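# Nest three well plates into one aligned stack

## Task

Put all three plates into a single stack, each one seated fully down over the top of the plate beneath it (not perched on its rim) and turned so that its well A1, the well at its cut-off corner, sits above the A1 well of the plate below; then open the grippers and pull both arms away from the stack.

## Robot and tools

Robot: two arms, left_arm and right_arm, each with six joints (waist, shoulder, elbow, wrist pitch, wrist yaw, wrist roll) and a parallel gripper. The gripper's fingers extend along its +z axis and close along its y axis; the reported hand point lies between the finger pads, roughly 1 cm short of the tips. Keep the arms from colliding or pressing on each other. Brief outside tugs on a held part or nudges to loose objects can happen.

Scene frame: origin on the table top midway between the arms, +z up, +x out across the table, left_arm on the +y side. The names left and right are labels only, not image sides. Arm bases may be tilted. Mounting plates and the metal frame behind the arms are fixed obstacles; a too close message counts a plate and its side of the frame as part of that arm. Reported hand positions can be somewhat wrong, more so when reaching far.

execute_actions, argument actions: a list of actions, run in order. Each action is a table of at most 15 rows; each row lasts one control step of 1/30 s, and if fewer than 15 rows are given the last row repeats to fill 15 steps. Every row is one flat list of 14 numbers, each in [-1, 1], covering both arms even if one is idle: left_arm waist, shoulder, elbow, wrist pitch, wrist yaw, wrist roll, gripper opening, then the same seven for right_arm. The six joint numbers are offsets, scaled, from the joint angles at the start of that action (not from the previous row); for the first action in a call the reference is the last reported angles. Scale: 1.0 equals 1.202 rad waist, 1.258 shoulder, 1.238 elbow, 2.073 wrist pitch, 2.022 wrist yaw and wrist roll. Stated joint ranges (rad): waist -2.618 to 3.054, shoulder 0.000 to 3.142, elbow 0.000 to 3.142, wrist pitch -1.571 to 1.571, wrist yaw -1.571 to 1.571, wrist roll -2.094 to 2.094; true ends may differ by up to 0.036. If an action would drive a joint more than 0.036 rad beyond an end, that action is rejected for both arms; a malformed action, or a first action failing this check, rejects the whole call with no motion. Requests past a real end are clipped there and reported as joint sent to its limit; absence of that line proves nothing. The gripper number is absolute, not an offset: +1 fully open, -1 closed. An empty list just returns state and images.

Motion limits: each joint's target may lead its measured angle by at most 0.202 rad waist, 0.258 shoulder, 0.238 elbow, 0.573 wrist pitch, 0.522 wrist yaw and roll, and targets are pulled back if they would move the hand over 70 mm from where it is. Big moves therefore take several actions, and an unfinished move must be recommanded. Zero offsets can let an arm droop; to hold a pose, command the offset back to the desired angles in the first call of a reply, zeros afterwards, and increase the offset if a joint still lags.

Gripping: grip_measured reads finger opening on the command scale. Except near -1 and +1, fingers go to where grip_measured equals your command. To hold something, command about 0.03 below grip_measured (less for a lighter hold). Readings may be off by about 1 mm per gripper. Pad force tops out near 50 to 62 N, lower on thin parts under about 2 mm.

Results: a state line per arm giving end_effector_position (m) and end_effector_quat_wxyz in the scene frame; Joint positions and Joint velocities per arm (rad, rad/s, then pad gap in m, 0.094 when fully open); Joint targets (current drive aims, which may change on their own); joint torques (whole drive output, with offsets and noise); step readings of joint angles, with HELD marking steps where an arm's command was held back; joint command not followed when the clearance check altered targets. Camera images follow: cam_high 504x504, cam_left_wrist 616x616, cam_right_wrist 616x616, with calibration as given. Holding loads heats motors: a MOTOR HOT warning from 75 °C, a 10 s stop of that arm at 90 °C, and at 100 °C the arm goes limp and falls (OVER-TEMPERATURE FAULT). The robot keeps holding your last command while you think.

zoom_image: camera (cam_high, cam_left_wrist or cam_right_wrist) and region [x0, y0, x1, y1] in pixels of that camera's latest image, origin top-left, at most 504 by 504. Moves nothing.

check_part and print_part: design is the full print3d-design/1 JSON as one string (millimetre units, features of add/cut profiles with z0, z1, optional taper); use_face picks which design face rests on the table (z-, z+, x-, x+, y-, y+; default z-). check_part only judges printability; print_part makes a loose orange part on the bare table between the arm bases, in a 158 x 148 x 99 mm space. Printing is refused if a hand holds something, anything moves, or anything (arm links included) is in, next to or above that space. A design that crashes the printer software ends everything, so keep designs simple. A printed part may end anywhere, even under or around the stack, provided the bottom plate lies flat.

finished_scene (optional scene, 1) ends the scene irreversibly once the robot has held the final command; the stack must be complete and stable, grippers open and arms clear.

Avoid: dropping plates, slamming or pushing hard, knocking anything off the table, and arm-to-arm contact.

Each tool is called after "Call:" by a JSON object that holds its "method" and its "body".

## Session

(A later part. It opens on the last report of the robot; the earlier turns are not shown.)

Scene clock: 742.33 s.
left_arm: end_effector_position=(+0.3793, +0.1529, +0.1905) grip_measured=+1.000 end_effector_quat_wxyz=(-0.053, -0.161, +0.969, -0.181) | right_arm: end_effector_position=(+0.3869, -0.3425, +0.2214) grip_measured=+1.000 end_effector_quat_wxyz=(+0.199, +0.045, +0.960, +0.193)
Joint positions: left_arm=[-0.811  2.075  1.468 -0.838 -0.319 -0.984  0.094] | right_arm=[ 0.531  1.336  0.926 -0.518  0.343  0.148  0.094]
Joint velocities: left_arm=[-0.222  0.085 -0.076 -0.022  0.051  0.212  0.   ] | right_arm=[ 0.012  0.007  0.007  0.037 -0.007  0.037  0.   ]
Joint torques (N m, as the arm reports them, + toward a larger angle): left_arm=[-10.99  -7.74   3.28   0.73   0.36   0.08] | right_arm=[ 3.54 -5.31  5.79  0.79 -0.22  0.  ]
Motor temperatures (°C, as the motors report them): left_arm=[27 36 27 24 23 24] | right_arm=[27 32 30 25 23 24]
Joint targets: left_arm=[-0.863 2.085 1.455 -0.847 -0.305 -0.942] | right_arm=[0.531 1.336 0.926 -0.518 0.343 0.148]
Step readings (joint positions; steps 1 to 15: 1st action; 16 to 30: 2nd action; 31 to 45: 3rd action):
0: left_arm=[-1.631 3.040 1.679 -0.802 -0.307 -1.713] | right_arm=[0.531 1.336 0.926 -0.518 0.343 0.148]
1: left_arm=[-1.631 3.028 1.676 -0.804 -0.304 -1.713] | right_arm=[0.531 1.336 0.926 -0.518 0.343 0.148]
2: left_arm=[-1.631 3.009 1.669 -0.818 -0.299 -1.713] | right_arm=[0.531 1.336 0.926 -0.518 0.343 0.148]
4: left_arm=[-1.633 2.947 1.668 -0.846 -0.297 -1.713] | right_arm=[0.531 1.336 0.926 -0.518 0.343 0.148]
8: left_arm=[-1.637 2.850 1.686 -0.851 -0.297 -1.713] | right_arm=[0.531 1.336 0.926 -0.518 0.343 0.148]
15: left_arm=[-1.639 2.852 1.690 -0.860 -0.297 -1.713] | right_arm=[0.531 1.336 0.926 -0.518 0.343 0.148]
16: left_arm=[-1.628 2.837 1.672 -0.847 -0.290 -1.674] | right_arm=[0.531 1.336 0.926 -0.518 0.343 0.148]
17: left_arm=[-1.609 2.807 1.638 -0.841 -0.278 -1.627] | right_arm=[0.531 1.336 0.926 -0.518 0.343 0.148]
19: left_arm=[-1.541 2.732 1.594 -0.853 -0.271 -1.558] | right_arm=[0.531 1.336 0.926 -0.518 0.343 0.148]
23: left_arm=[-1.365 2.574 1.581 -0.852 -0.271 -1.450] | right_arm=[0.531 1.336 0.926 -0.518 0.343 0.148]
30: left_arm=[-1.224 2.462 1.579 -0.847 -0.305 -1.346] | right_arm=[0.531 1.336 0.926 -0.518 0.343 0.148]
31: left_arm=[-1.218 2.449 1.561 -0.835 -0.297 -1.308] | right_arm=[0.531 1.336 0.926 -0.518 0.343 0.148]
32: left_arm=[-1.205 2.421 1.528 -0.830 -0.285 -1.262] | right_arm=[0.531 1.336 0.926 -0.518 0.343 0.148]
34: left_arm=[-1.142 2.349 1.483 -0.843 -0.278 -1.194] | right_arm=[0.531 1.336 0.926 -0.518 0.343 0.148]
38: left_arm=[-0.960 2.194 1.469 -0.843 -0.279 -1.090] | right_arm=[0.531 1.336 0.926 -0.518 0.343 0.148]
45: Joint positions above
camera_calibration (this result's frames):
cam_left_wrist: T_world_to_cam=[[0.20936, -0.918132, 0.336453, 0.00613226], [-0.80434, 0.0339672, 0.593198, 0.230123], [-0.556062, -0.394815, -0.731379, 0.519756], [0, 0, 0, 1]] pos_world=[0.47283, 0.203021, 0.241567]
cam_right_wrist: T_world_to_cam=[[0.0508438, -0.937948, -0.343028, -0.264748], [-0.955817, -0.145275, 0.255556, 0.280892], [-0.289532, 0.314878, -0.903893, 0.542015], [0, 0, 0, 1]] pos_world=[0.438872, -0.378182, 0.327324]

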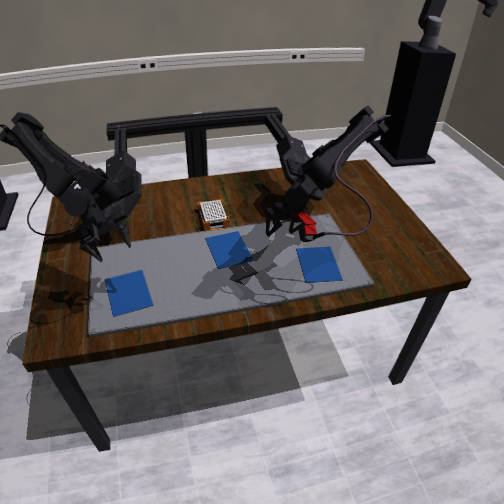

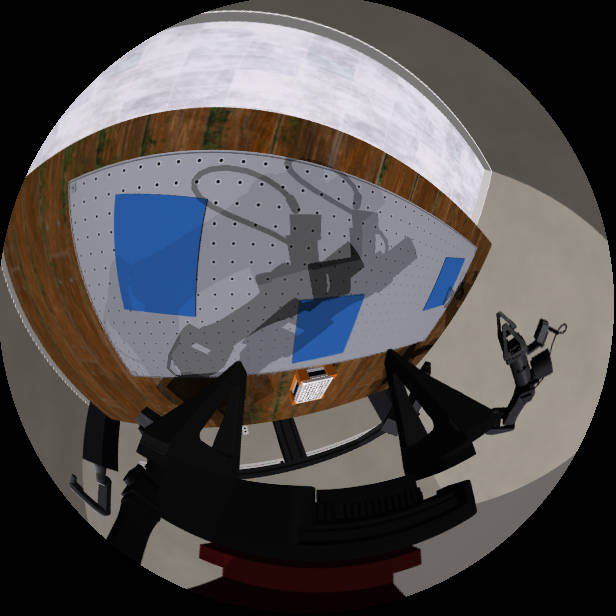

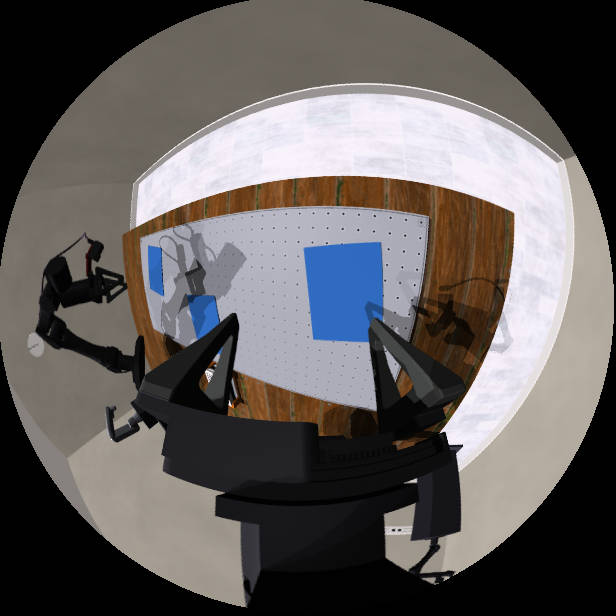

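Call:
{"method": "execute_actions", "body": {"actions": [[[-0.33,0.33,-0.08,0.08,-0.04,-0.15,1,0,0,0,0,0,0,1]],[[0,0,0,0,0,0,1,0,0,0,0,0,0,1]]]}}

Scene clock: 756.57 s.
left_arm: end_effector_position=(+0.1761, +0.0537, +0.1105) grip_measured=+1.000 end_effector_quat_wxyz=(-0.070, -0.020, +0.996, -0.059) | right_arm: end_effector_position=(+0.3869, -0.3425, +0.2214) grip_measured=+1.000 end_effector_quat_wxyz=(+0.199, +0.045, +0.960, +0.193)
Joint positions: left_arm=[-1.221  2.53   1.353 -0.698 -0.362 -1.251  0.094] | right_arm=[ 0.531  1.336  0.926 -0.518  0.343  0.148  0.094]
Joint velocities: left_arm=[-0.017 -0.002  0.017 -0.037 -0.051 -0.007  0.   ] | right_arm=[-0.012  0.002 -0.007  0.022  0.007  0.066  0.   ]
Joint torques (N m, as the arm reports them, + toward a larger angle): left_arm=[-7.13 -9.51  3.44  0.59  0.1  -0.02] | right_arm=[ 3.5  -5.29  5.82  0.79 -0.22 -0.01]
Motor temperatures (°C, as the motors report them): left_arm=[28 33 27 24 23 24] | right_arm=[27 32 30 25 23 24]
Joint targets: left_arm=[-1.229 2.528 1.353 -0.699 -0.364 -1.249] | right_arm=[0.531 1.336 0.926 -0.518 0.343 0.148]
Step readings (joint positions; steps 1 to 15: 1st action; 16 to 30: 2nd action):
0: left_arm=[-0.847 2.084 1.460 -0.838 -0.308 -0.953] | right_arm=[0.531 1.336 0.926 -0.518 0.343 0.148]
1: left_arm=[-0.855 2.095 1.458 -0.832 -0.318 -0.978] | right_arm=[0.531 1.336 0.926 -0.518 0.343 0.148]
2: left_arm=[-0.867 2.115 1.458 -0.815 -0.335 -1.011] | right_arm=[0.531 1.336 0.926 -0.518 0.343 0.148]
4: left_arm=[-0.910 2.184 1.450 -0.778 -0.352 -1.063] | right_arm=[0.531 1.336 0.926 -0.518 0.343 0.148]
8: left_arm=[-1.025 2.362 1.420 -0.730 -0.365 -1.144] | right_arm=[0.531 1.336 0.926 -0.518 0.343 0.148]
15: left_arm=[-1.229 2.529 1.354 -0.699 -0.363 -1.249] | right_arm=[0.531 1.336 0.926 -0.518 0.343 0.148]
16: left_arm=[-1.229 2.529 1.353 -0.699 -0.363 -1.251] | right_arm=[0.531 1.336 0.926 -0.518 0.343 0.148]
17: left_arm=[-1.226 2.529 1.353 -0.698 -0.363 -1.251] | right_arm=[0.531 1.336 0.926 -0.518 0.343 0.148]
19: left_arm=[-1.222 2.530 1.353 -0.698 -0.362 -1.251] | right_arm=[0.531 1.336 0.926 -0.518 0.343 0.148]
23: left_arm=[-1.221 2.530 1.353 -0.698 -0.362 -1.251] | right_arm=[0.531 1.336 0.926 -0.518 0.343 0.148]
30: Joint positions above
camera_calibration (this result's frames):
cam_left_wrist: T_world_to_cam=[[-0.0785258, -0.990045, 0.116809, 0.0633694], [-0.766763, 0.134863, 0.627604, 0.101586], [-0.63711, -0.040282, -0.76972, 0.308537], [0, 0, 0, 1]] pos_world=[0.279441, 0.0614668, 0.166329]
cam_right_wrist: T_world_to_cam=[[0.0508438, -0.937948, -0.343028, -0.264748], [-0.955817, -0.145275, 0.255556, 0.280892], [-0.289532, 0.314878, -0.903893, 0.542015], [0, 0, 0, 1]] pos_world=[0.438872, -0.378182, 0.327324]

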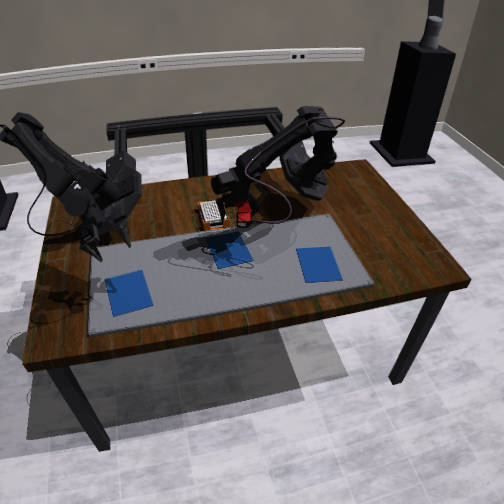

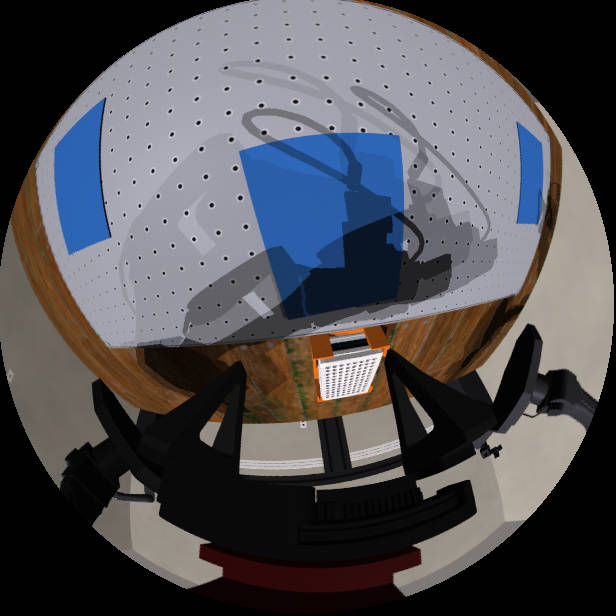

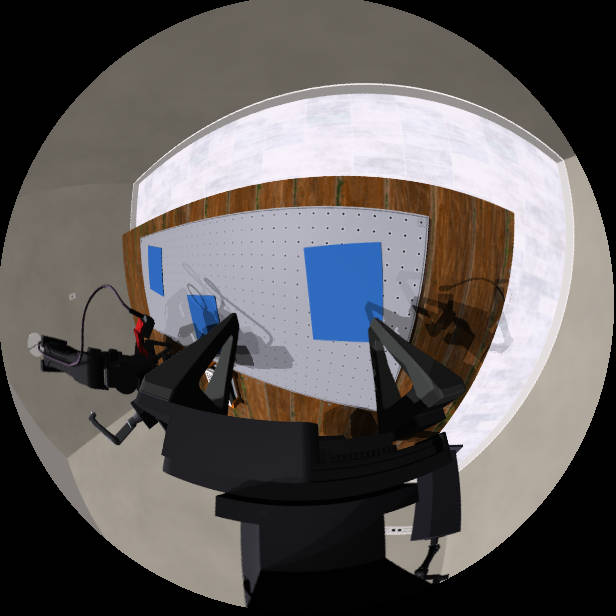

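Call:
{"method": "zoom_image", "body": {"camera": "cam_left_wrist", "region": [295, 315, 405, 410]}}

Region (295, 315, 405, 410) of cam_left_wrist's 616x616 image, scaled by 4.582, with more detail than that image has; it fills the top 435 rows of this view, and the rest is white.

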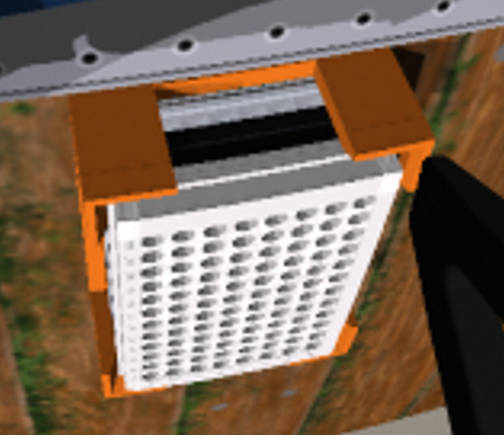

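The three plate bands are evenly spaced, so the stack looks nested.

Call:
{"method": "finished_scene", "body": {}}

The scene is finished: the task was done.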